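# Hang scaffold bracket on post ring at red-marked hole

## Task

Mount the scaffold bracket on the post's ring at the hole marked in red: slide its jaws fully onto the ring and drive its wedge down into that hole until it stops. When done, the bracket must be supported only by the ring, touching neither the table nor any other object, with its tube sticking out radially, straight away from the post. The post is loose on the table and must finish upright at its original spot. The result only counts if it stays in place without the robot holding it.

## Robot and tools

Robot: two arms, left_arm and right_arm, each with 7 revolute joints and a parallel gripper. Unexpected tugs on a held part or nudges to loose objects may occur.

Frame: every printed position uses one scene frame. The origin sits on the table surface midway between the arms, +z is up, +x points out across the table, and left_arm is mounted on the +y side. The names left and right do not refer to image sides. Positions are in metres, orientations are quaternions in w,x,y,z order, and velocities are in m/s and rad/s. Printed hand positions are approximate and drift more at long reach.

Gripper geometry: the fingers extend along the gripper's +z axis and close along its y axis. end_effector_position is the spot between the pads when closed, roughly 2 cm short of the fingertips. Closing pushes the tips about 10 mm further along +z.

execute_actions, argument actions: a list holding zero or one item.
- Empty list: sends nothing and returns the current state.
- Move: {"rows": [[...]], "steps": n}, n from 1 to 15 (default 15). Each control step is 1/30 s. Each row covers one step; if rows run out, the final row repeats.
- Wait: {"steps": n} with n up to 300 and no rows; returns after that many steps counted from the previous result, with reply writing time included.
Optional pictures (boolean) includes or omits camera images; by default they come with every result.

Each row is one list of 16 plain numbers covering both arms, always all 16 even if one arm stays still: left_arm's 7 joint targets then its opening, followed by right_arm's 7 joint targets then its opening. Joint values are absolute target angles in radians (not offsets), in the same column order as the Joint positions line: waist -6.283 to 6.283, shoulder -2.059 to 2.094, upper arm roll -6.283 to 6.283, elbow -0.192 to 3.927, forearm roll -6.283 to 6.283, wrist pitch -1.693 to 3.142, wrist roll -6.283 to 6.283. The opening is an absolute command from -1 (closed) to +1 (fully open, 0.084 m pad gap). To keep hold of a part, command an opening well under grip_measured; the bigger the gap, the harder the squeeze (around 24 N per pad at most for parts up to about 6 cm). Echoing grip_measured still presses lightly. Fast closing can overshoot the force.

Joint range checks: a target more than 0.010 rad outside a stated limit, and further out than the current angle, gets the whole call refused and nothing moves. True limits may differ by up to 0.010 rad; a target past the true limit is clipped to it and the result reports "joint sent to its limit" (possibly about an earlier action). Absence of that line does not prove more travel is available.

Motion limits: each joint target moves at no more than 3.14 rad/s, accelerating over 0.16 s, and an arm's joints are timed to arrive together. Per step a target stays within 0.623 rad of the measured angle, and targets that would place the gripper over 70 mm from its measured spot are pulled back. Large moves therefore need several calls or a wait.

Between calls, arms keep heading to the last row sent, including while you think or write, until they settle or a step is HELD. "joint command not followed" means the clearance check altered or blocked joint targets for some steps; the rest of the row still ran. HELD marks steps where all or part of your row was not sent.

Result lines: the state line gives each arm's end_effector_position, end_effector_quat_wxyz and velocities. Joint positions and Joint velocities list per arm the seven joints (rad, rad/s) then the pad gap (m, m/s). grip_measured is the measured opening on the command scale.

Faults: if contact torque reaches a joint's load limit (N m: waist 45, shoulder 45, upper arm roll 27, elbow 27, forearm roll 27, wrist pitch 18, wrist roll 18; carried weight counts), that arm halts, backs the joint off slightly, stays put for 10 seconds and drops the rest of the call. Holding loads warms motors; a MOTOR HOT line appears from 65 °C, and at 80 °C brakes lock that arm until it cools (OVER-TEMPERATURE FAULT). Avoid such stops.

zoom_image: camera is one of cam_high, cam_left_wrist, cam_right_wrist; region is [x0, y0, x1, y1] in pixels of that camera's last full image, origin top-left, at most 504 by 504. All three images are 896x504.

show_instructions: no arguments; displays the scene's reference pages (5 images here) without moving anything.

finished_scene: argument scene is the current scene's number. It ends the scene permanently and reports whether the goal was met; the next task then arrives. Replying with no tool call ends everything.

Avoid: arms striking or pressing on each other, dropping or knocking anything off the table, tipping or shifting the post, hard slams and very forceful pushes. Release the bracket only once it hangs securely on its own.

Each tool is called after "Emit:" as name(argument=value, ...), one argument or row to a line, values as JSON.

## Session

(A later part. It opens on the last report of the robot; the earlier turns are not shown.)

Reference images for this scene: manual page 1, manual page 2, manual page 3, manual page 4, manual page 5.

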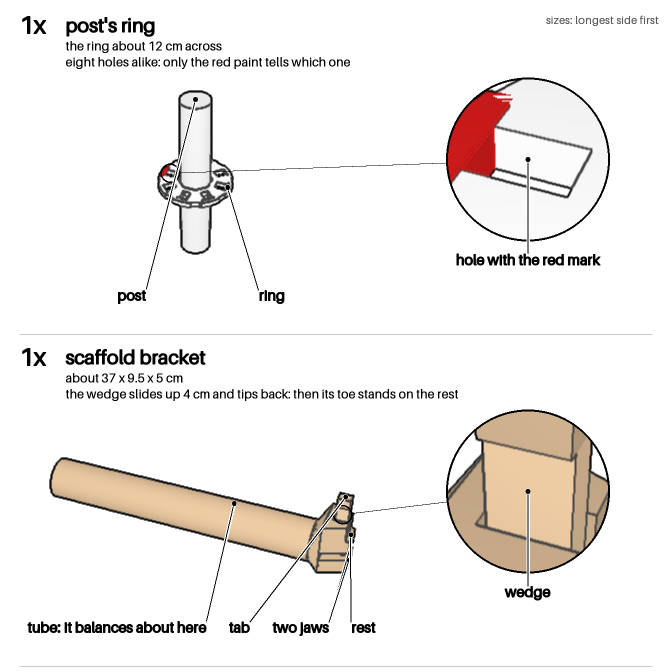

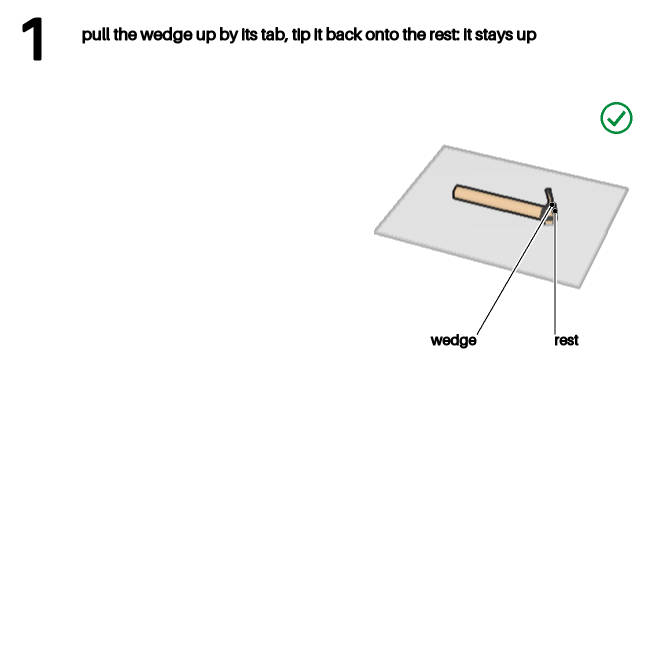

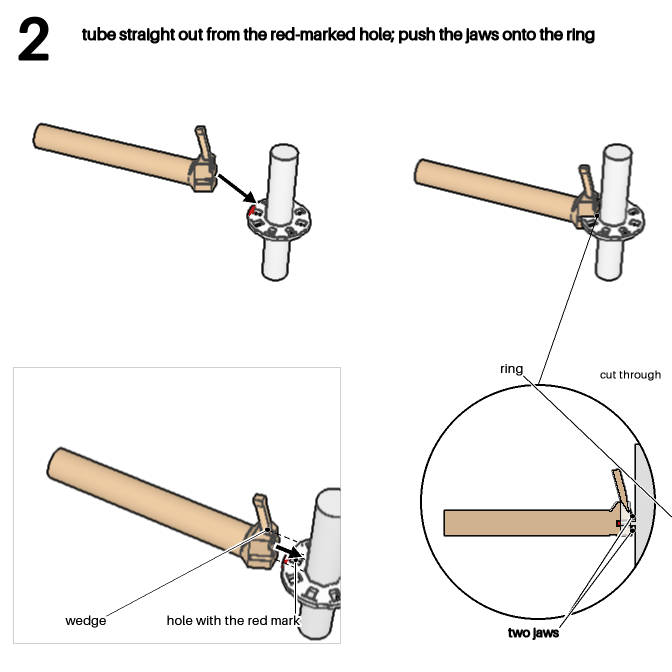

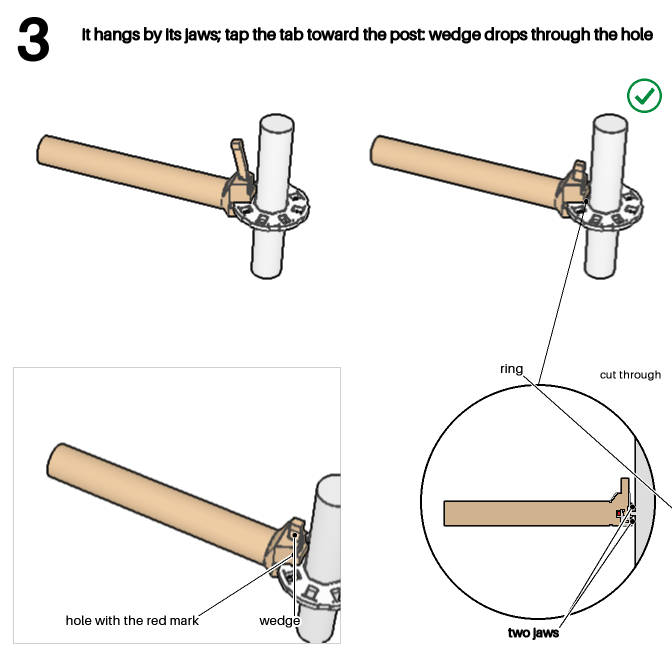

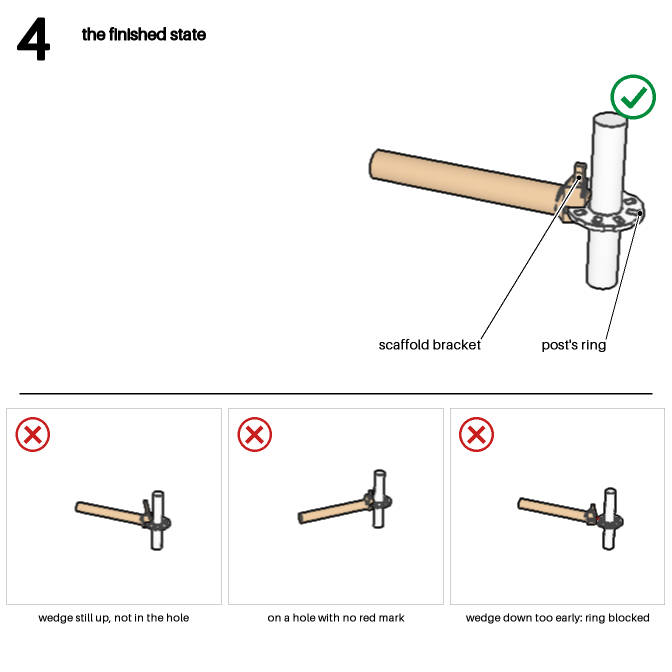

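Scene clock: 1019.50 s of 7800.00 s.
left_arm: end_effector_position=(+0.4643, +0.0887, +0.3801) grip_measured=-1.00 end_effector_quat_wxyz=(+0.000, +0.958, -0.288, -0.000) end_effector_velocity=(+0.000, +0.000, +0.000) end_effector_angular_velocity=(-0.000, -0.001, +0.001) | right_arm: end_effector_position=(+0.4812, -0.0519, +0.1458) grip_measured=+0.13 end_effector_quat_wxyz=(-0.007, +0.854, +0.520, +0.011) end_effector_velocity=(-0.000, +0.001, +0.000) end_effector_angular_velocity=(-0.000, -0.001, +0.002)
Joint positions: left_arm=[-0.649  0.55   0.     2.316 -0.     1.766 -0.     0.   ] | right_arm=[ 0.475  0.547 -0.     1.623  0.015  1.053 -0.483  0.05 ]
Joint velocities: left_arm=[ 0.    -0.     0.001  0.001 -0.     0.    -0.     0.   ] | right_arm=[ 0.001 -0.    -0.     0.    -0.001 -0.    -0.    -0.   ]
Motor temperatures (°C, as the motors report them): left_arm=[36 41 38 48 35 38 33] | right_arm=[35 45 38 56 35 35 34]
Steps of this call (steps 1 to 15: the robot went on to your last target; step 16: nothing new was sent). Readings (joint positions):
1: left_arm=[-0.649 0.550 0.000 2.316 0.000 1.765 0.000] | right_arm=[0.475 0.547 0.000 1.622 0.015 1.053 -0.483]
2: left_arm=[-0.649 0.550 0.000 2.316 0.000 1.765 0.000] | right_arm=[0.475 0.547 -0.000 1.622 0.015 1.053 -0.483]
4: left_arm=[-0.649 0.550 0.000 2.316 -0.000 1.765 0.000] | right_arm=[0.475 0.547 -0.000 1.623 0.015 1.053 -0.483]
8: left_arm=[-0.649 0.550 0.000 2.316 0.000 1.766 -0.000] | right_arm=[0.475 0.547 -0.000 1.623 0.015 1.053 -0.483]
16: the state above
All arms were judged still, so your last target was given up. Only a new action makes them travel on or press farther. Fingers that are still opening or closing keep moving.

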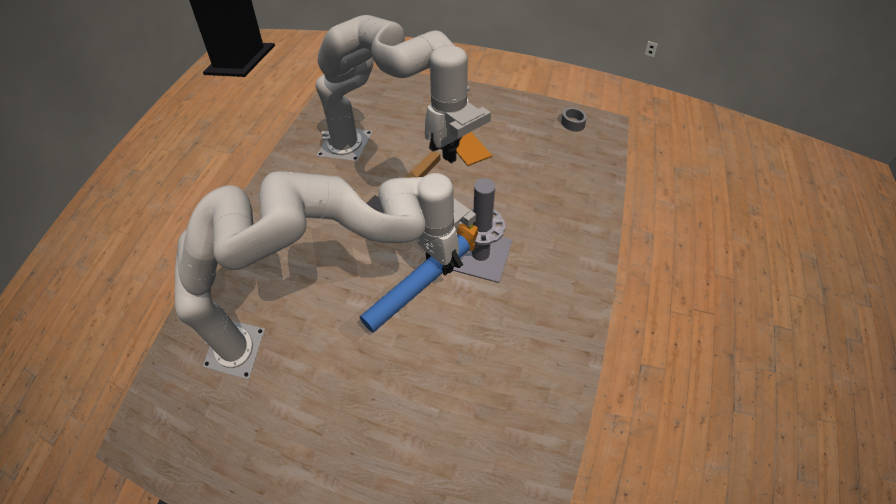

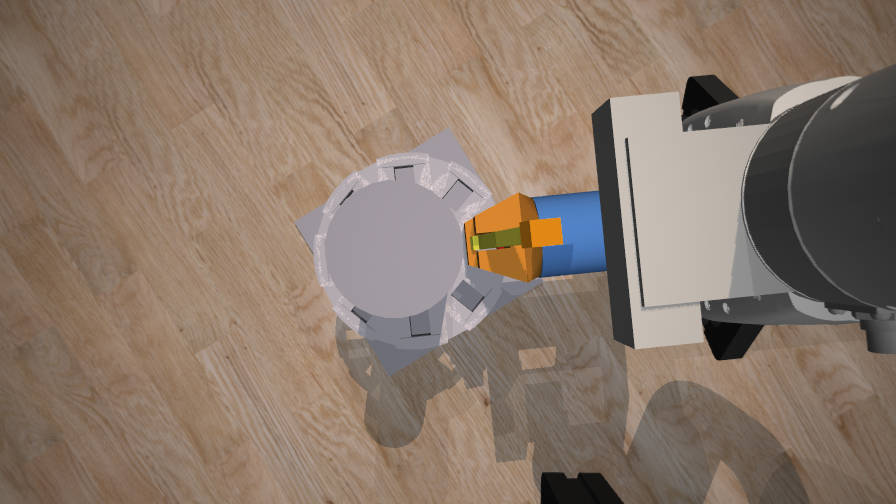

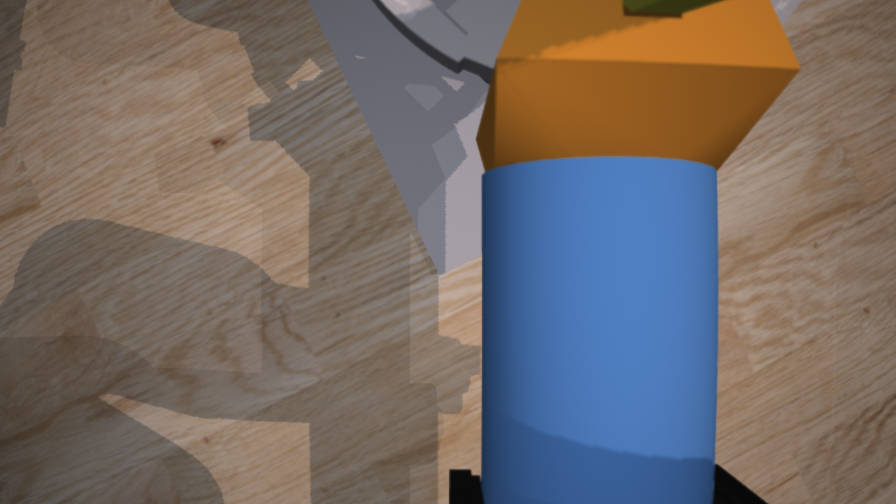

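Emit:
execute_actions(
  actions=[
    {"rows": [[-0.649,0.5502,0,2.3157,0,1.7655,0,-1, 0.4753,0.5489,0,1.6259,0.015,1.0540,-0.4826,-1],[-0.649,0.5502,0,2.3157,0,1.7655,0,-1, 0.4753,0.5489,0,1.6259,0.015,1.0540,-0.4826,-1],[-0.649,0.5502,0,2.3157,0,1.7655,0,-1, 0.4756,0.5505,0,1.6284,0.015,1.0549,-0.4823,-1],[-0.649,0.5502,0,2.3157,0,1.7655,0,-1, 0.4756,0.5505,0,1.6284,0.015,1.0549,-0.4823,-1],[-0.649,0.5502,0,2.3157,0,1.7655,0,-1, 0.4760,0.5521,0,1.6309,0.015,1.0559,-0.4819,-1],[-0.649,0.5502,0,2.3157,0,1.7655,0,-1, 0.4760,0.5521,0,1.6309,0.015,1.0559,-0.4819,-1],[-0.649,0.5502,0,2.3157,0,1.7655,0,-1, 0.4764,0.5537,0,1.6334,0.015,1.0568,-0.4815,-1],[-0.649,0.5502,0,2.3157,0,1.7655,0,-1, 0.4764,0.5537,0,1.6334,0.015,1.0568,-0.4815,-1],[-0.649,0.5502,0,2.3157,0,1.7655,0,-1, 0.4768,0.5553,0,1.6359,0.015,1.0577,-0.4811,-1]], "steps": 15},
  ],
  pictures=false,
)

Emit:
execute_actions(
  actions=[
    {"steps": 16},
  ],
)

Emit:
zoom_image(
  camera="cam_left_wrist",
  region=[430, 170, 590, 300],
)

Scene clock: 1033.97 s of 7800.00 s.
left_arm: end_effector_position=(+0.4643, +0.0887, +0.3801) grip_measured=-1.00 end_effector_quat_wxyz=(+0.000, +0.958, -0.288, -0.000) end_effector_velocity=(+0.000, +0.000, +0.000) end_effector_angular_velocity=(-0.000, -0.000, -0.000) | right_arm: end_effector_position=(+0.4822, -0.0497, +0.1457) grip_measured=+0.13 end_effector_quat_wxyz=(-0.007, +0.854, +0.520, +0.011) end_effector_velocity=(+0.001, +0.000, +0.000) end_effector_angular_velocity=(-0.001, -0.001, -0.002)
Joint positions: left_arm=[-0.649  0.55  -0.     2.316  0.     1.765  0.     0.   ] | right_arm=[ 0.477  0.555  0.     1.635  0.015  1.058 -0.481  0.05 ]
Joint velocities: left_arm=[ 0.001  0.    -0.     0.001  0.     0.     0.001  0.   ] | right_arm=[ 0.001  0.002 -0.001  0.005 -0.     0.002  0.002  0.   ]
Motor temperatures (°C, as the motors report them): left_arm=[36 41 38 48 35 38 33] | right_arm=[35 45 38 56 35 35 34]
Steps of this call (steps 1 to 90: nothing new was sent; then 10.97 s passed at rest; steps 91 to 105: all 15 steps of this action). Readings (joint positions):
91: left_arm=[-0.649 0.550 0.000 2.316 0.000 1.766 -0.000] | right_arm=[0.475 0.547 -0.000 1.623 0.015 1.053 -0.483]
92: left_arm=[-0.649 0.550 -0.000 2.316 0.000 1.766 0.000] | right_arm=[0.475 0.548 -0.000 1.624 0.015 1.053 -0.483]
94: left_arm=[-0.649 0.550 -0.000 2.316 -0.000 1.766 0.000] | right_arm=[0.475 0.549 -0.000 1.626 0.015 1.054 -0.483]
98: left_arm=[-0.649 0.550 0.000 2.316 0.000 1.765 0.000] | right_arm=[0.476 0.552 0.000 1.630 0.015 1.056 -0.482]
105: the state above

Scene clock: 1034.50 s of 7800.00 s.
left_arm: end_effector_position=(+0.4643, +0.0887, +0.3801) grip_measured=-1.00 end_effector_quat_wxyz=(+0.000, +0.958, -0.288, -0.000) end_effector_velocity=(+0.000, +0.001, -0.000) end_effector_angular_velocity=(+0.001, -0.000, +0.002) | right_arm: end_effector_position=(+0.4823, -0.0497, +0.1458) grip_measured=+0.13 end_effector_quat_wxyz=(-0.007, +0.854, +0.520, +0.011) end_effector_velocity=(+0.000, -0.000, +0.000) end_effector_angular_velocity=(-0.000, -0.000, -0.001)
Joint positions: left_arm=[-0.649  0.55   0.     2.316 -0.     1.765 -0.     0.   ] | right_arm=[ 0.477  0.555 -0.     1.636  0.015  1.058 -0.481  0.05 ]
Joint velocities: left_arm=[ 0.001 -0.     0.    -0.001  0.001 -0.    -0.     0.   ] | right_arm=[-0.     0.    -0.     0.    -0.    -0.     0.001  0.   ]
Motor temperatures (°C, as the motors report them): left_arm=[36 41 38 48 35 38 33] | right_arm=[35 45 38 56 35 35 34]
Steps of this call (steps 1 to 15: the robot went on to your last target; step 16: nothing new was sent). Readings (joint positions):
1: left_arm=[-0.649 0.550 -0.000 2.316 -0.000 1.765 0.000] | right_arm=[0.477 0.555 0.000 1.636 0.015 1.058 -0.481]
2: left_arm=[-0.649 0.550 0.000 2.316 0.000 1.765 -0.000] | right_arm=[0.477 0.555 0.000 1.636 0.015 1.058 -0.481]
4: left_arm=[-0.649 0.550 -0.000 2.316 0.000 1.765 -0.000] | right_arm=[0.477 0.555 -0.000 1.636 0.015 1.058 -0.481]
8: left_arm=[-0.649 0.550 -0.000 2.316 -0.000 1.765 0.000] | right_arm=[0.477 0.555 -0.000 1.636 0.015 1.058 -0.481]
16: the state above
All arms were judged still, so your last target was given up. Only a new action makes them travel on or press farther. Fingers that are still opening or closing keep moving.

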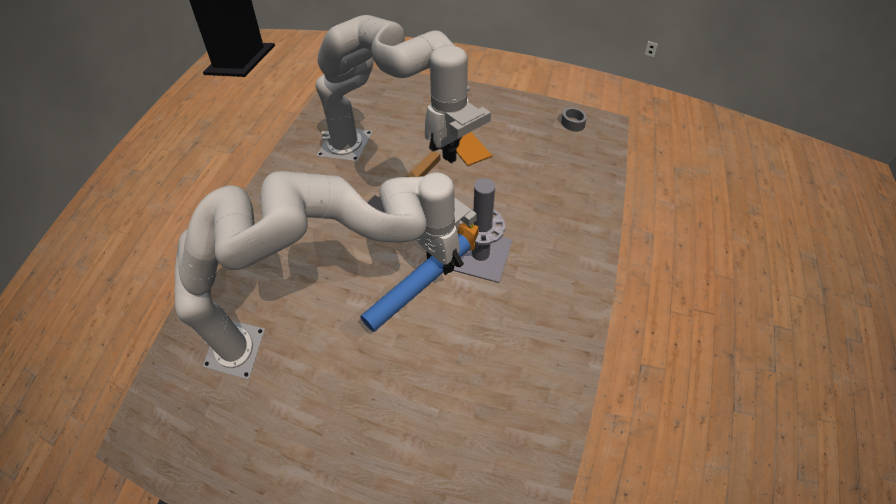

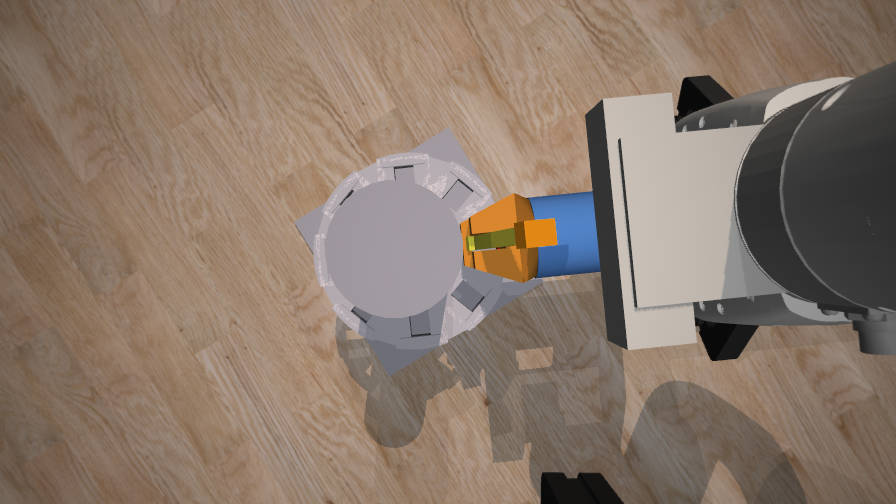

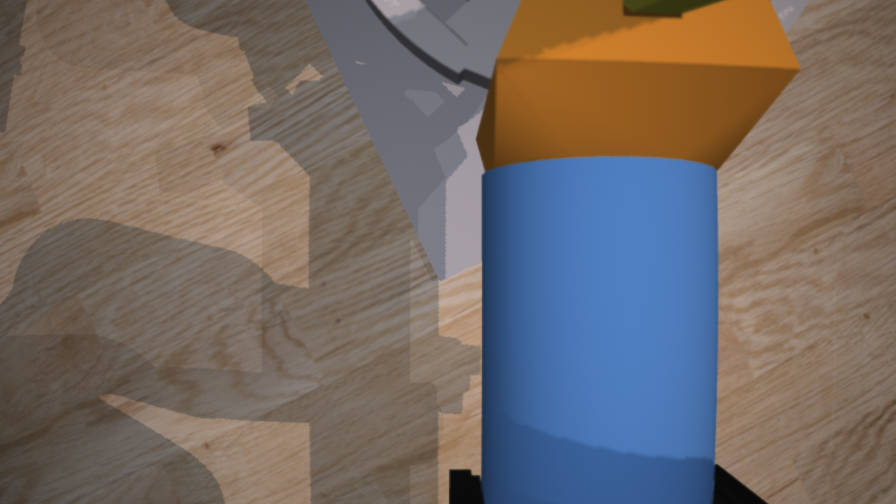

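Region (430, 170, 590, 300) of cam_left_wrist's 896x504 image, scaled by 3.150, with more detail than that image has; it fills the top 410 rows of this view, and the rest is white.

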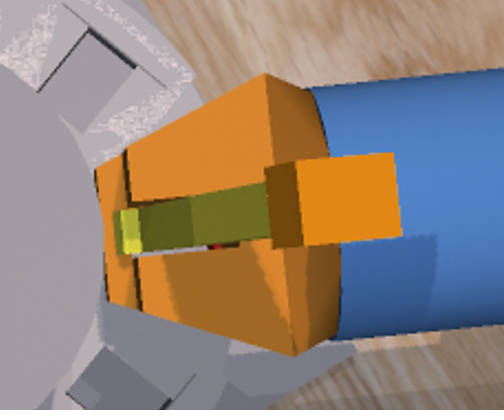

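Emit:
execute_actions(
  actions=[
    {"rows": [[-0.649,0.5502,0,2.3157,0,1.7655,0,-1, 0.4772,0.5569,0,1.6384,0.015,1.0586,-0.4807,-1],[-0.649,0.5502,0,2.3157,0,1.7655,0,-1, 0.4772,0.5569,0,1.6384,0.015,1.0586,-0.4807,-1],[-0.649,0.5502,0,2.3157,0,1.7655,0,-1, 0.4775,0.5585,0,1.6409,0.015,1.0595,-0.4804,-1],[-0.649,0.5502,0,2.3157,0,1.7655,0,-1, 0.4775,0.5585,0,1.6409,0.015,1.0595,-0.4804,-1],[-0.649,0.5502,0,2.3157,0,1.7655,0,-1, 0.4779,0.5601,0,1.6435,0.015,1.0605,-0.4800,-1],[-0.649,0.5502,0,2.3157,0,1.7655,0,-1, 0.4779,0.5601,0,1.6435,0.015,1.0605,-0.4800,-1],[-0.649,0.5502,0,2.3157,0,1.7655,0,-1, 0.4783,0.5617,0,1.6460,0.015,1.0614,-0.4796,-1]], "steps": 15},
  ],
  pictures=false,
)

Emit:
execute_actions(
  actions=[
    {"steps": 12},
  ],
)

Emit:
zoom_image(
  camera="cam_left_wrist",
  region=[430, 170, 590, 300],
)

Scene clock: 1050.23 s of 7800.00 s.
left_arm: end_effector_position=(+0.4643, +0.0887, +0.3801) grip_measured=-1.00 end_effector_quat_wxyz=(+0.000, +0.958, -0.288, -0.000) end_effector_velocity=(-0.000, -0.000, -0.000) end_effector_angular_velocity=(+0.000, +0.001, -0.001) | right_arm: end_effector_position=(+0.4828, -0.0490, +0.1452) grip_measured=+0.13 end_effector_quat_wxyz=(-0.007, +0.854, +0.519, +0.010) end_effector_velocity=(+0.001, -0.000, -0.001) end_effector_angular_velocity=(-0.000, -0.000, +0.001)
Joint positions: left_arm=[-0.649  0.55   0.     2.316  0.     1.765 -0.     0.   ] | right_arm=[ 0.478  0.561 -0.001  1.644  0.015  1.063 -0.48   0.05 ]
Joint velocities: left_arm=[-0.001  0.     0.    -0.001 -0.     0.     0.     0.   ] | right_arm=[-0.001  0.003 -0.     0.003 -0.    -0.001 -0.002  0.   ]
Motor temperatures (°C, as the motors report them): left_arm=[36 41 38 48 35 38 33] | right_arm=[35 46 38 56 35 35 34]
Steps of this call (steps 1 to 90: nothing new was sent; then 12.23 s passed at rest; steps 91 to 105: all 15 steps of this action). Readings (joint positions):
91: left_arm=[-0.649 0.550 0.000 2.316 -0.000 1.766 0.000] | right_arm=[0.477 0.555 -0.000 1.636 0.015 1.058 -0.481]
92: left_arm=[-0.649 0.550 0.000 2.316 0.000 1.765 0.000] | right_arm=[0.477 0.556 -0.000 1.636 0.015 1.058 -0.481]
94: left_arm=[-0.649 0.550 -0.000 2.316 -0.000 1.765 0.000] | right_arm=[0.477 0.557 -0.000 1.638 0.015 1.059 -0.481]
98: left_arm=[-0.649 0.550 0.000 2.316 -0.000 1.765 -0.000] | right_arm=[0.478 0.559 -0.000 1.642 0.015 1.061 -0.480]
105: the state above

Scene clock: 1050.63 s of 7800.00 s.
left_arm: end_effector_position=(+0.4643, +0.0887, +0.3801) grip_measured=-1.00 end_effector_quat_wxyz=(+0.000, +0.958, -0.288, -0.000) end_effector_velocity=(+0.000, +0.000, -0.000) end_effector_angular_velocity=(+0.000, -0.000, +0.001) | right_arm: end_effector_position=(+0.4835, -0.0481, +0.1456) grip_measured=+0.13 end_effector_quat_wxyz=(-0.007, +0.855, +0.519, +0.011) end_effector_velocity=(-0.001, +0.000, -0.002) end_effector_angular_velocity=(-0.001, +0.003, -0.001)
Joint positions: left_arm=[-0.649  0.55  -0.     2.316  0.     1.765  0.     0.   ] | right_arm=[ 0.478  0.562 -0.     1.646  0.015  1.061 -0.479  0.05 ]
Joint velocities: left_arm=[ 0.001  0.    -0.    -0.     0.    -0.    -0.     0.   ] | right_arm=[-0.     0.003  0.001 -0.001  0.    -0.002  0.001 -0.   ]
Motor temperatures (°C, as the motors report them): left_arm=[36 41 38 48 35 38 33] | right_arm=[35 46 38 56 35 35 34]
Steps of this call (steps 1 to 12: the robot went on to your last target). Readings (joint positions):
1: left_arm=[-0.649 0.550 0.000 2.316 -0.000 1.765 0.000] | right_arm=[0.478 0.561 -0.001 1.645 0.015 1.063 -0.480]
2: left_arm=[-0.649 0.550 -0.000 2.316 -0.000 1.766 -0.000] | right_arm=[0.478 0.561 -0.001 1.645 0.015 1.063 -0.480]
4: left_arm=[-0.649 0.550 -0.000 2.316 0.000 1.765 0.000] | right_arm=[0.478 0.562 -0.001 1.645 0.015 1.063 -0.480]
8: left_arm=[-0.649 0.550 0.000 2.316 -0.000 1.765 -0.000] | right_arm=[0.478 0.562 -0.000 1.646 0.015 1.062 -0.480]
12: the state above

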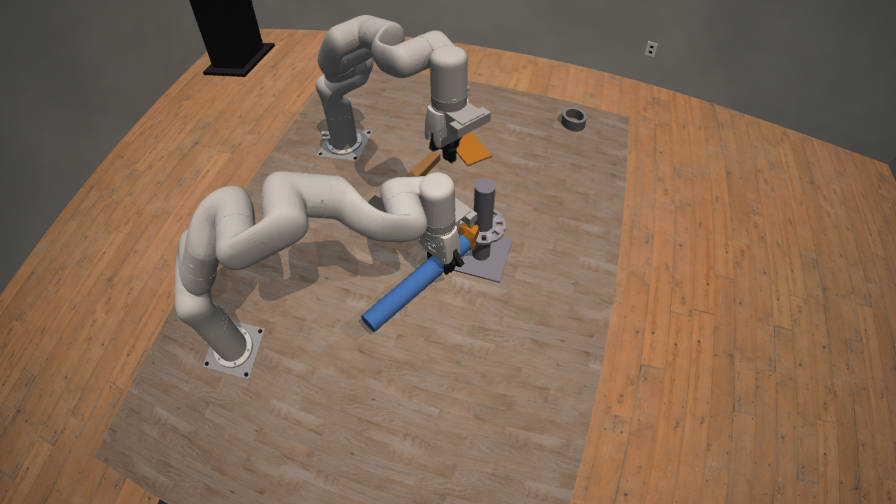

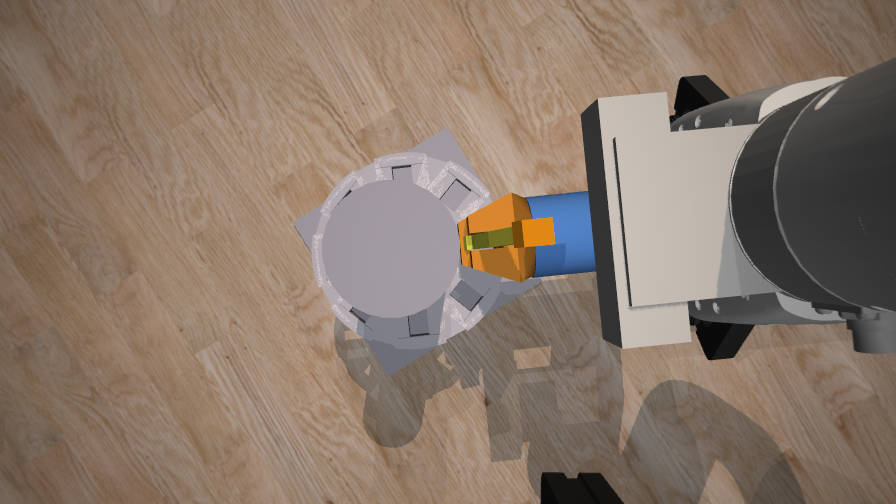

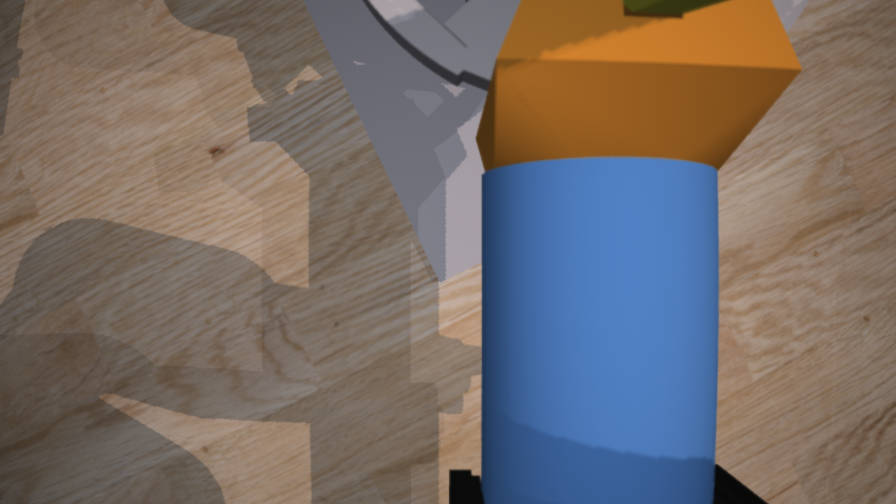

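Region (430, 170, 590, 300) of cam_left_wrist's 896x504 image, scaled by 3.150, with more detail than that image has; it fills the top 410 rows of this view, and the rest is white.

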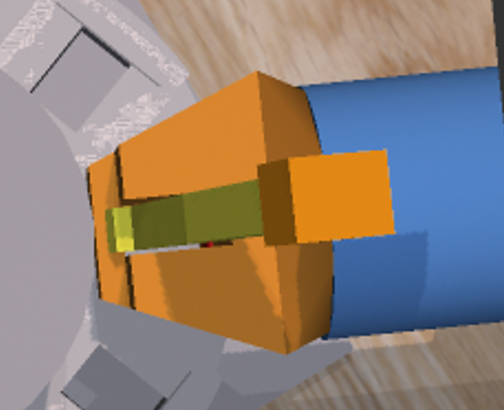

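Emit:
execute_actions(
  actions=[
    {"rows": [[-0.649,0.5502,0,2.3157,0,1.7655,0,-1, 0.4783,0.5617,0,1.6460,0.015,1.0614,-0.4796,-0.5],[-0.649,0.5502,0,2.3157,0,1.7655,0,-1, 0.4783,0.5617,0,1.6460,0.015,1.0614,-0.4796,-0.2],[-0.649,0.5502,0,2.3157,0,1.7655,0,-1, 0.4783,0.5617,0,1.6460,0.015,1.0614,-0.4796,0.0],[-0.649,0.5502,0,2.3157,0,1.7655,0,-1, 0.4783,0.5617,0,1.6460,0.015,1.0614,-0.4796,0.08],[-0.649,0.5502,0,2.3157,0,1.7655,0,-1, 0.4783,0.5617,0,1.6460,0.015,1.0614,-0.4796,0.13],[-0.649,0.5502,0,2.3157,0,1.7655,0,-1, 0.4783,0.5617,0,1.6460,0.015,1.0614,-0.4796,0.17],[-0.649,0.5502,0,2.3157,0,1.7655,0,-1, 0.4783,0.5617,0,1.6460,0.015,1.0614,-0.4796,0.2],[-0.649,0.5502,0,2.3157,0,1.7655,0,-1, 0.4783,0.5617,0,1.6460,0.015,1.0614,-0.4796,0.23],[-0.649,0.5502,0,2.3157,0,1.7655,0,-1, 0.4783,0.5617,0,1.6460,0.015,1.0614,-0.4796,0.26],[-0.649,0.5502,0,2.3157,0,1.7655,0,-1, 0.4783,0.5617,0,1.6460,0.015,1.0614,-0.4796,0.3],[-0.649,0.5502,0,2.3157,0,1.7655,0,-1, 0.4783,0.5617,0,1.6460,0.015,1.0614,-0.4796,0.35],[-0.649,0.5502,0,2.3157,0,1.7655,0,-1, 0.4783,0.5617,0,1.6460,0.015,1.0614,-0.4796,0.4]], "steps": 15},
  ],
  pictures=false,
)

Emit:
execute_actions(
  actions=[
    {"steps": 15},
  ],
)

Scene clock: 1112.33 s of 7800.00 s.
left_arm: end_effector_position=(+0.4643, +0.0887, +0.3801) grip_measured=-1.00 end_effector_quat_wxyz=(+0.000, +0.958, -0.288, -0.000) end_effector_velocity=(+0.000, +0.000, -0.000) end_effector_angular_velocity=(+0.001, +0.000, +0.001) | right_arm: end_effector_position=(+0.4836, -0.0466, +0.1477) grip_measured=+0.39 end_effector_quat_wxyz=(-0.008, +0.854, +0.520, +0.013) end_effector_velocity=(-0.005, -0.020, -0.029) end_effector_angular_velocity=(-0.045, +0.048, -0.022)
Joint positions: left_arm=[-0.649  0.55   0.     2.316 -0.     1.765 -0.     0.   ] | right_arm=[ 0.479  0.56   0.001  1.648  0.015  1.06  -0.48   0.061]
Joint velocities: left_arm=[-0.    -0.     0.001 -0.001  0.001 -0.    -0.     0.   ] | right_arm=[-0.009  0.025 -0.013 -0.029 -0.002  0.011  0.002  0.   ]
Motor temperatures (°C, as the motors report them): left_arm=[36 41 38 48 35 38 33] | right_arm=[35 46 38 59 35 36 34]
Steps of this call (steps 1 to 15: the robot went on to your last target; steps 16 to 90: nothing new was sent; then 58.20 s passed at rest; steps 91 to 105: all 15 steps of this action). Readings (joint positions):
91: left_arm=[-0.649 0.550 -0.000 2.316 0.000 1.765 0.000] | right_arm=[0.478 0.562 -0.000 1.646 0.015 1.061 -0.480]
92: left_arm=[-0.649 0.550 0.000 2.316 0.000 1.765 -0.000] | right_arm=[0.478 0.562 -0.000 1.646 0.015 1.061 -0.480]
94: left_arm=[-0.649 0.550 0.000 2.316 0.000 1.765 -0.000] | right_arm=[0.478 0.562 -0.000 1.646 0.015 1.061 -0.480]
98: left_arm=[-0.649 0.550 0.000 2.316 -0.000 1.765 0.000] | right_arm=[0.479 0.558 0.002 1.652 0.016 1.058 -0.480]
105: the state above

Scene clock: 1112.83 s of 7800.00 s.
left_arm: end_effector_position=(+0.4643, +0.0887, +0.3801) grip_measured=-1.00 end_effector_quat_wxyz=(+0.000, +0.958, -0.288, -0.000) end_effector_velocity=(+0.000, +0.000, -0.000) end_effector_angular_velocity=(+0.001, +0.001, +0.001) | right_arm: end_effector_position=(+0.4832, -0.0478, +0.1458) grip_measured=+0.39 end_effector_quat_wxyz=(-0.007, +0.854, +0.520, +0.011) end_effector_velocity=(-0.000, -0.000, -0.001) end_effector_angular_velocity=(-0.001, +0.001, +0.000)
Joint positions: left_arm=[-0.649  0.55   0.     2.316  0.     1.765 -0.     0.   ] | right_arm=[ 0.478  0.562  0.     1.646  0.015  1.061 -0.48   0.061]
Joint velocities: left_arm=[ 0.001 -0.    -0.    -0.001  0.     0.    -0.     0.   ] | right_arm=[ 0.     0.001 -0.    -0.     0.    -0.    -0.     0.   ]
Motor temperatures (°C, as the motors report them): left_arm=[36 41 38 48 35 38 33] | right_arm=[35 46 38 59 35 36 34]
Steps of this call (steps 1 to 15: the robot went on to your last target). Readings (joint positions):
1: left_arm=[-0.649 0.550 -0.000 2.316 0.000 1.765 -0.000] | right_arm=[0.479 0.561 0.000 1.647 0.015 1.061 -0.480]
2: left_arm=[-0.649 0.550 -0.000 2.316 -0.000 1.765 0.000] | right_arm=[0.479 0.561 0.000 1.647 0.015 1.061 -0.480]
4: left_arm=[-0.649 0.550 -0.000 2.316 0.000 1.765 -0.000] | right_arm=[0.478 0.561 0.000 1.647 0.015 1.061 -0.480]
8: left_arm=[-0.649 0.550 -0.000 2.316 -0.000 1.765 -0.000] | right_arm=[0.478 0.561 0.000 1.646 0.015 1.061 -0.480]
15: the state above
All arms were judged still, so your last target was given up. Only a new action makes them travel on or press farther. Fingers that are still opening or closing keep moving.

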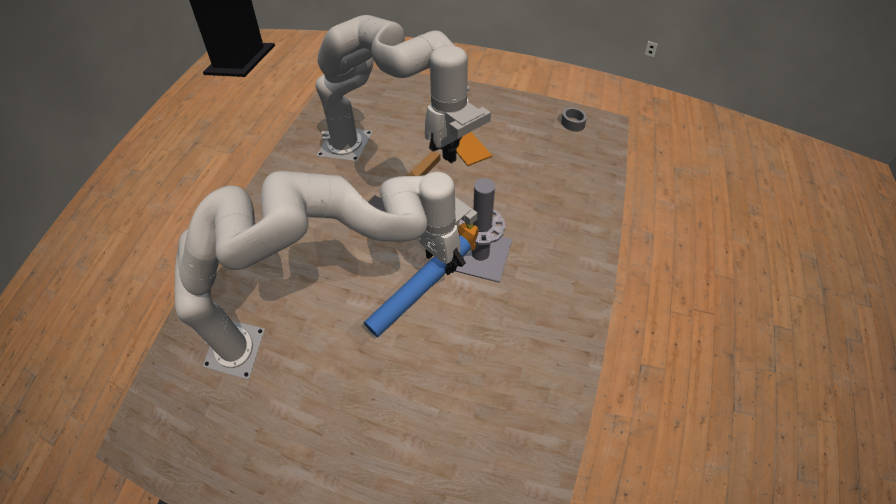

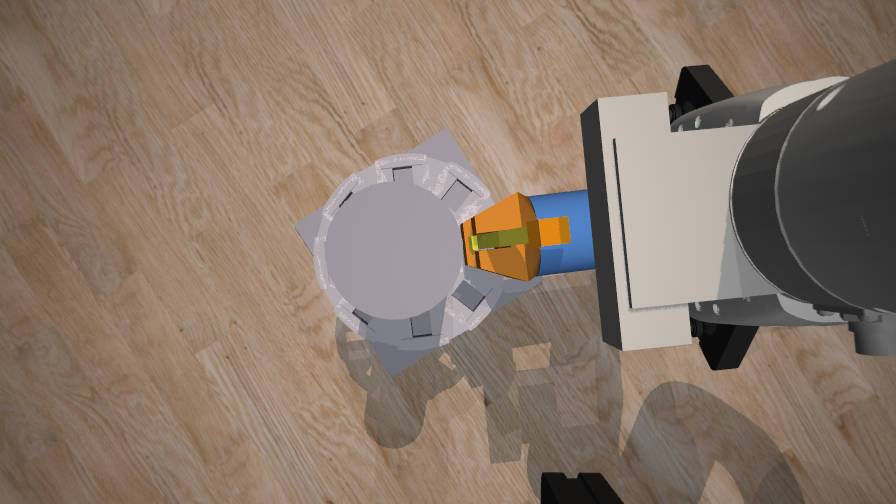

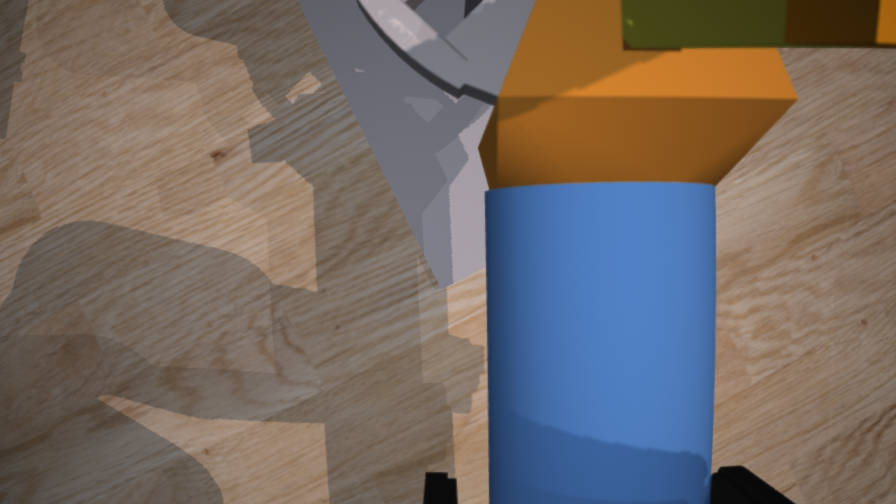

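Emit:
execute_actions(
  actions=[
    {"rows": [[-0.694,-0.5807,0,0.3662,0,0.0469,0,-1, 0.4783,0.5617,0,1.6460,0.015,1.0614,-0.4796,0.7],[-0.694,-0.5807,0,0.3662,0,0.0469,0,-1, 0.4783,0.5617,0,1.6460,0.015,1.0614,-0.4796,1],[-0.694,-0.5807,0,0.3662,0,0.0469,0,-1, 0.4783,0.5617,0,1.6460,0.015,1.0614,-0.4796,1],[-0.694,-0.5807,0,0.3662,0,0.0469,0,-1, 0.4783,0.5617,0,1.6460,0.015,1.0614,-0.4796,1],[-0.694,-0.5807,0,0.3662,0,0.0469,0,-1, 0.4783,0.5617,0,1.6460,0.015,1.0614,-0.4796,1],[-0.694,-0.5807,0,0.3662,0,0.0469,0,-1, 0.4783,0.5617,0,1.6460,0.015,1.0614,-0.4796,1],[-0.694,-0.5807,0,0.3662,0,0.0469,0,-1, 0.4783,0.5617,0,1.6460,0.015,1.0614,-0.4796,1],[-0.694,-0.5807,0,0.3662,0,0.0469,0,-1, 0.4783,0.5617,0,1.6460,0.015,1.0614,-0.4796,1],[-0.694,-0.5807,0,0.3662,0,0.0469,0,-1, 0.4783,0.5127,0,1.7846,0.015,1.2489,-0.4796,1]], "steps": 15},
  ],
  pictures=false,
)

Emit:
execute_actions(
  actions=[
    {"rows": [[-0.694,-0.5807,0,0.3662,0,0.0469,0,-1, 0.4783,0.5127,0,1.7846,0.015,1.2489,-0.4796,1],[-0.694,-0.5807,0,0.3662,0,0.0469,0,-1, 0.4783,0.5127,0,1.7846,0.015,1.2489,-0.4796,1],[-0.694,-0.5807,0,0.3662,0,0.0469,0,-1, 0.4783,0.5127,0,1.7846,0.015,1.2489,-0.4796,1],[-0.694,-0.5807,0,0.3662,0,0.0469,0,-1, 0.4783,0.5127,0,1.7846,0.015,1.2489,-0.4796,1],[-0.694,-0.5807,0,0.3662,0,0.0469,0,-1, 0.4783,0.5127,0,1.7846,0.015,1.2489,-0.4796,1],[-0.694,-0.5807,0,0.3662,0,0.0469,0,-1, 0.4783,0.5127,0,1.7846,0.015,1.2489,-0.4796,-1]], "steps": 15},
  ],
  pictures=false,
)

Emit:
execute_actions(
  actions=[
    {"rows": [[-0.694,-0.5807,0,0.3662,0,0.0469,0,-1, 0.5217,0.4444,0,1.6898,0,0.9454,-0.42,-1]], "steps": 15},
  ],
  pictures=false,
)

Emit:
execute_actions(
  actions=[
    {"steps": 20},
  ],
)

Scene clock: 1172.30 s of 7800.00 s.
left_arm: end_effector_position=(+0.4313, +0.0900, +0.5343) grip_measured=-1.00 end_effector_quat_wxyz=(+0.086, +0.914, -0.290, +0.271) end_effector_velocity=(-0.162, +0.087, +0.364) end_effector_angular_velocity=(-0.843, -1.195, -0.040) | right_arm: end_effector_position=(+0.4850, -0.0461, +0.2031) grip_measured=+1.00 end_effector_quat_wxyz=(-0.008, +0.854, +0.520, +0.014) end_effector_velocity=(+0.049, +0.036, +0.417) end_effector_angular_velocity=(+0.224, -0.307, +0.004)
Joint positions: left_arm=[-0.679 -0.024 -0.     1.742 -0.     1.191  0.     0.   ] | right_arm=[ 0.478  0.524  0.     1.752  0.015  1.2   -0.48   0.084]
Joint velocities: left_arm=[-0.04  -1.456  0.    -1.442  0.    -1.449  0.001  0.   ] | right_arm=[-0.001 -0.32  -0.001  0.608  0.001  0.548  0.002  0.   ]
Motor temperatures (°C, as the motors report them): left_arm=[36 41 38 48 35 38 33] | right_arm=[35 44 38 53 35 35 34]
Steps of this call (steps 1 to 90: nothing new was sent; then 55.97 s passed at rest; steps 91 to 105: all 15 steps of this action). Readings (joint positions):
91: left_arm=[-0.649 0.550 0.000 2.315 -0.000 1.765 0.000] | right_arm=[0.478 0.562 0.000 1.646 0.015 1.061 -0.480]
92: left_arm=[-0.649 0.546 0.000 2.310 0.000 1.760 0.000] | right_arm=[0.478 0.562 0.000 1.646 0.015 1.061 -0.480]
94: left_arm=[-0.652 0.508 0.001 2.262 0.000 1.715 -0.000] | right_arm=[0.478 0.562 0.000 1.646 0.015 1.061 -0.480]
98: left_arm=[-0.665 0.315 -0.000 2.078 -0.000 1.527 0.000] | right_arm=[0.478 0.562 -0.000 1.646 0.015 1.061 -0.480]
105: the state above

Scene clock: 1172.80 s of 7800.00 s.
left_arm: end_effector_position=(+0.3786, +0.1195, +0.4671) grip_measured=-1.00 end_effector_quat_wxyz=(+0.147, +0.837, -0.272, +0.452) end_effector_velocity=(-0.060, +0.040, -0.401) end_effector_angular_velocity=(+0.124, +0.169, -0.006) | right_arm: end_effector_position=(+0.4830, -0.0474, +0.2199) grip_measured=-0.54 end_effector_quat_wxyz=(-0.008, +0.854, +0.521, +0.011) end_effector_velocity=(+0.000, -0.000, +0.001) end_effector_angular_velocity=(-0.001, +0.000, -0.002)
Joint positions: left_arm=[-0.692 -0.506  0.     0.822 -0.     0.338 -0.     0.   ] | right_arm=[ 0.478  0.513 -0.     1.784  0.015  1.249 -0.48   0.02 ]
Joint velocities: left_arm=[-0.004 -0.176 -0.001 -1.119  0.    -0.733  0.001  0.   ] | right_arm=[-0.    -0.    -0.     0.001 -0.001  0.002  0.002 -0.21 ]
Motor temperatures (°C, as the motors report them): left_arm=[36 41 38 48 35 38 33] | right_arm=[35 44 38 53 35 35 34]
Steps of this call (steps 1 to 15: all 15 steps of this action). Readings (joint positions):
1: left_arm=[-0.680 -0.073 -0.000 1.693 -0.000 1.141 0.000] | right_arm=[0.478 0.515 0.000 1.768 0.015 1.215 -0.480]
2: left_arm=[-0.682 -0.123 -0.000 1.641 -0.000 1.088 0.000] | right_arm=[0.478 0.510 -0.000 1.778 0.015 1.225 -0.480]
4: left_arm=[-0.684 -0.232 0.000 1.510 0.000 0.954 0.000] | right_arm=[0.478 0.510 -0.000 1.782 0.015 1.238 -0.480]
8: left_arm=[-0.690 -0.444 -0.000 1.165 0.000 0.606 0.000] | right_arm=[0.478 0.515 0.000 1.780 0.015 1.247 -0.480]
15: the state above

Scene clock: 1173.30 s of 7800.00 s.
left_arm: end_effector_position=(+0.3341, +0.1506, +0.3105) grip_measured=-1.00 end_effector_quat_wxyz=(+0.135, +0.856, -0.279, +0.414) end_effector_velocity=(-0.008, +0.005, -0.004) end_effector_angular_velocity=(-0.033, -0.045, -0.001) | right_arm: end_effector_position=(+0.5068, -0.0004, +0.2537) grip_measured=-1.00 end_effector_quat_wxyz=(-0.017, +0.848, +0.510, +0.145) end_effector_velocity=(+0.010, -0.003, -0.004) end_effector_angular_velocity=(+0.015, -0.026, -0.022)
Joint positions: left_arm=[-0.694 -0.579  0.     0.378 -0.     0.055 -0.     0.   ] | right_arm=[ 0.52   0.446 -0.001  1.691  0.     0.951 -0.421  0.   ]
Joint velocities: left_arm=[-0.001 -0.034 -0.001 -0.076  0.    -0.098 -0.     0.   ] | right_arm=[-0.001 -0.    -0.012 -0.026 -0.003 -0.055  0.012  0.   ]
Motor temperatures (°C, as the motors report them): left_arm=[36 41 38 48 35 38 33] | right_arm=[35 44 38 53 35 35 34]
Steps of this call (steps 1 to 15: all 15 steps of this action). Readings (joint positions):
1: left_arm=[-0.692 -0.512 0.000 0.784 -0.000 0.314 -0.000] | right_arm=[0.478 0.513 -0.000 1.784 0.015 1.248 -0.480]
2: left_arm=[-0.692 -0.518 0.000 0.746 -0.000 0.289 -0.000] | right_arm=[0.479 0.512 -0.000 1.783 0.015 1.243 -0.479]
4: left_arm=[-0.693 -0.530 0.000 0.670 -0.000 0.241 -0.000] | right_arm=[0.484 0.503 -0.002 1.768 0.012 1.198 -0.470]
8: left_arm=[-0.693 -0.555 0.000 0.519 -0.000 0.145 -0.000] | right_arm=[0.512 0.460 0.001 1.714 0.004 1.021 -0.435]
15: the state above

Scene clock: 1173.97 s of 7800.00 s.
left_arm: end_effector_position=(+0.3325, +0.1517, +0.3068) grip_measured=-1.00 end_effector_quat_wxyz=(+0.135, +0.856, -0.279, +0.414) end_effector_velocity=(+0.000, +0.000, +0.000) end_effector_angular_velocity=(-0.001, +0.000, +0.001) | right_arm: end_effector_position=(+0.5067, +0.0013, +0.2551) grip_measured=-1.00 end_effector_quat_wxyz=(-0.018, +0.847, +0.510, +0.148) end_effector_velocity=(+0.000, -0.000, +0.000) end_effector_angular_velocity=(+0.000, -0.000, +0.000)
Joint positions: left_arm=[-0.694 -0.581  0.     0.366  0.     0.047  0.     0.   ] | right_arm=[ 0.522  0.444 -0.     1.69   0.     0.945 -0.42   0.   ]
Joint velocities: left_arm=[ 0.001 -0.     0.001  0.    -0.    -0.     0.     0.   ] | right_arm=[-0.    -0.001 -0.    -0.     0.001 -0.    -0.001  0.   ]
Motor temperatures (°C, as the motors report them): left_arm=[36 41 38 48 35 38 33] | right_arm=[35 44 38 53 35 35 34]
Steps of this call (steps 1 to 20: the robot went on to your last target). Readings (joint positions):
1: left_arm=[-0.694 -0.579 0.000 0.376 0.000 0.052 0.000] | right_arm=[0.520 0.446 -0.001 1.690 0.000 0.949 -0.421]
2: left_arm=[-0.694 -0.580 0.000 0.374 0.000 0.050 0.000] | right_arm=[0.521 0.446 -0.001 1.690 0.000 0.948 -0.421]
4: left_arm=[-0.694 -0.581 0.000 0.371 0.000 0.048 0.000] | right_arm=[0.521 0.445 -0.000 1.690 0.000 0.947 -0.420]
8: left_arm=[-0.694 -0.581 0.000 0.368 0.000 0.047 0.000] | right_arm=[0.522 0.445 0.000 1.690 0.000 0.946 -0.420]
20: the state above

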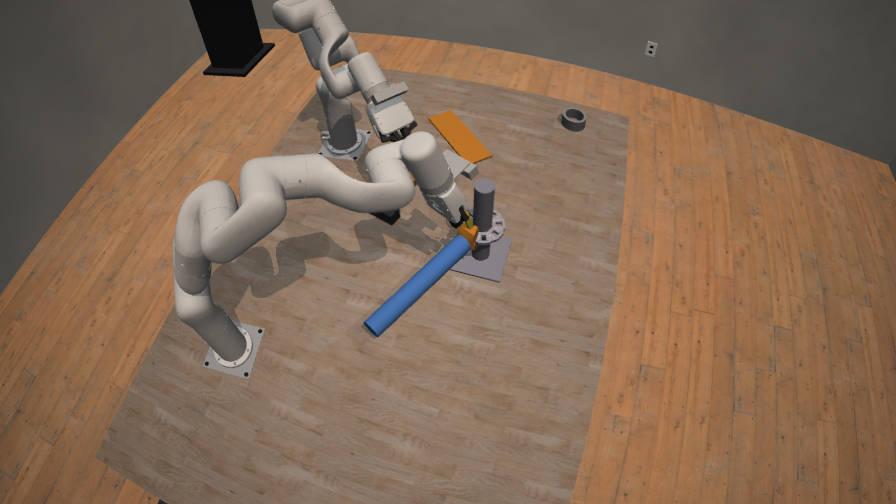

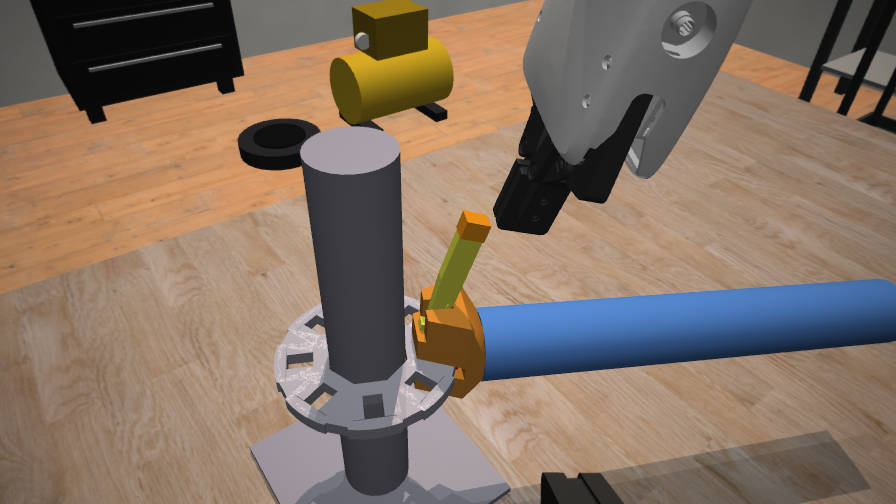

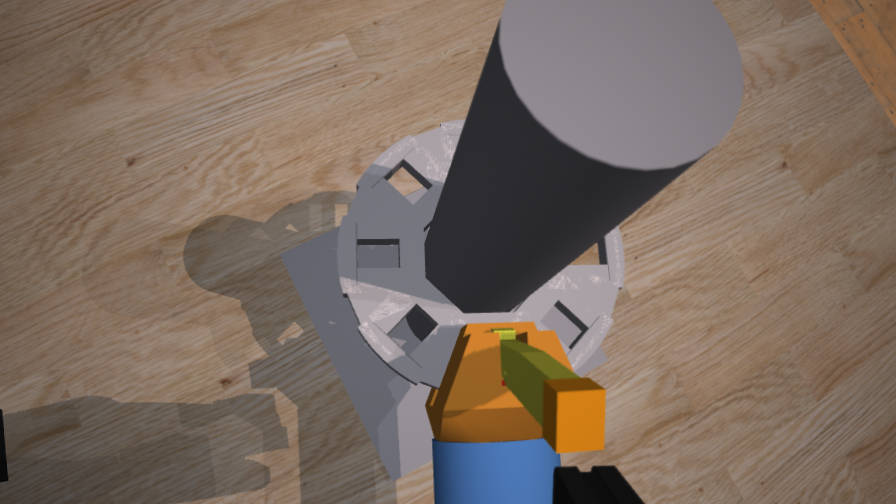

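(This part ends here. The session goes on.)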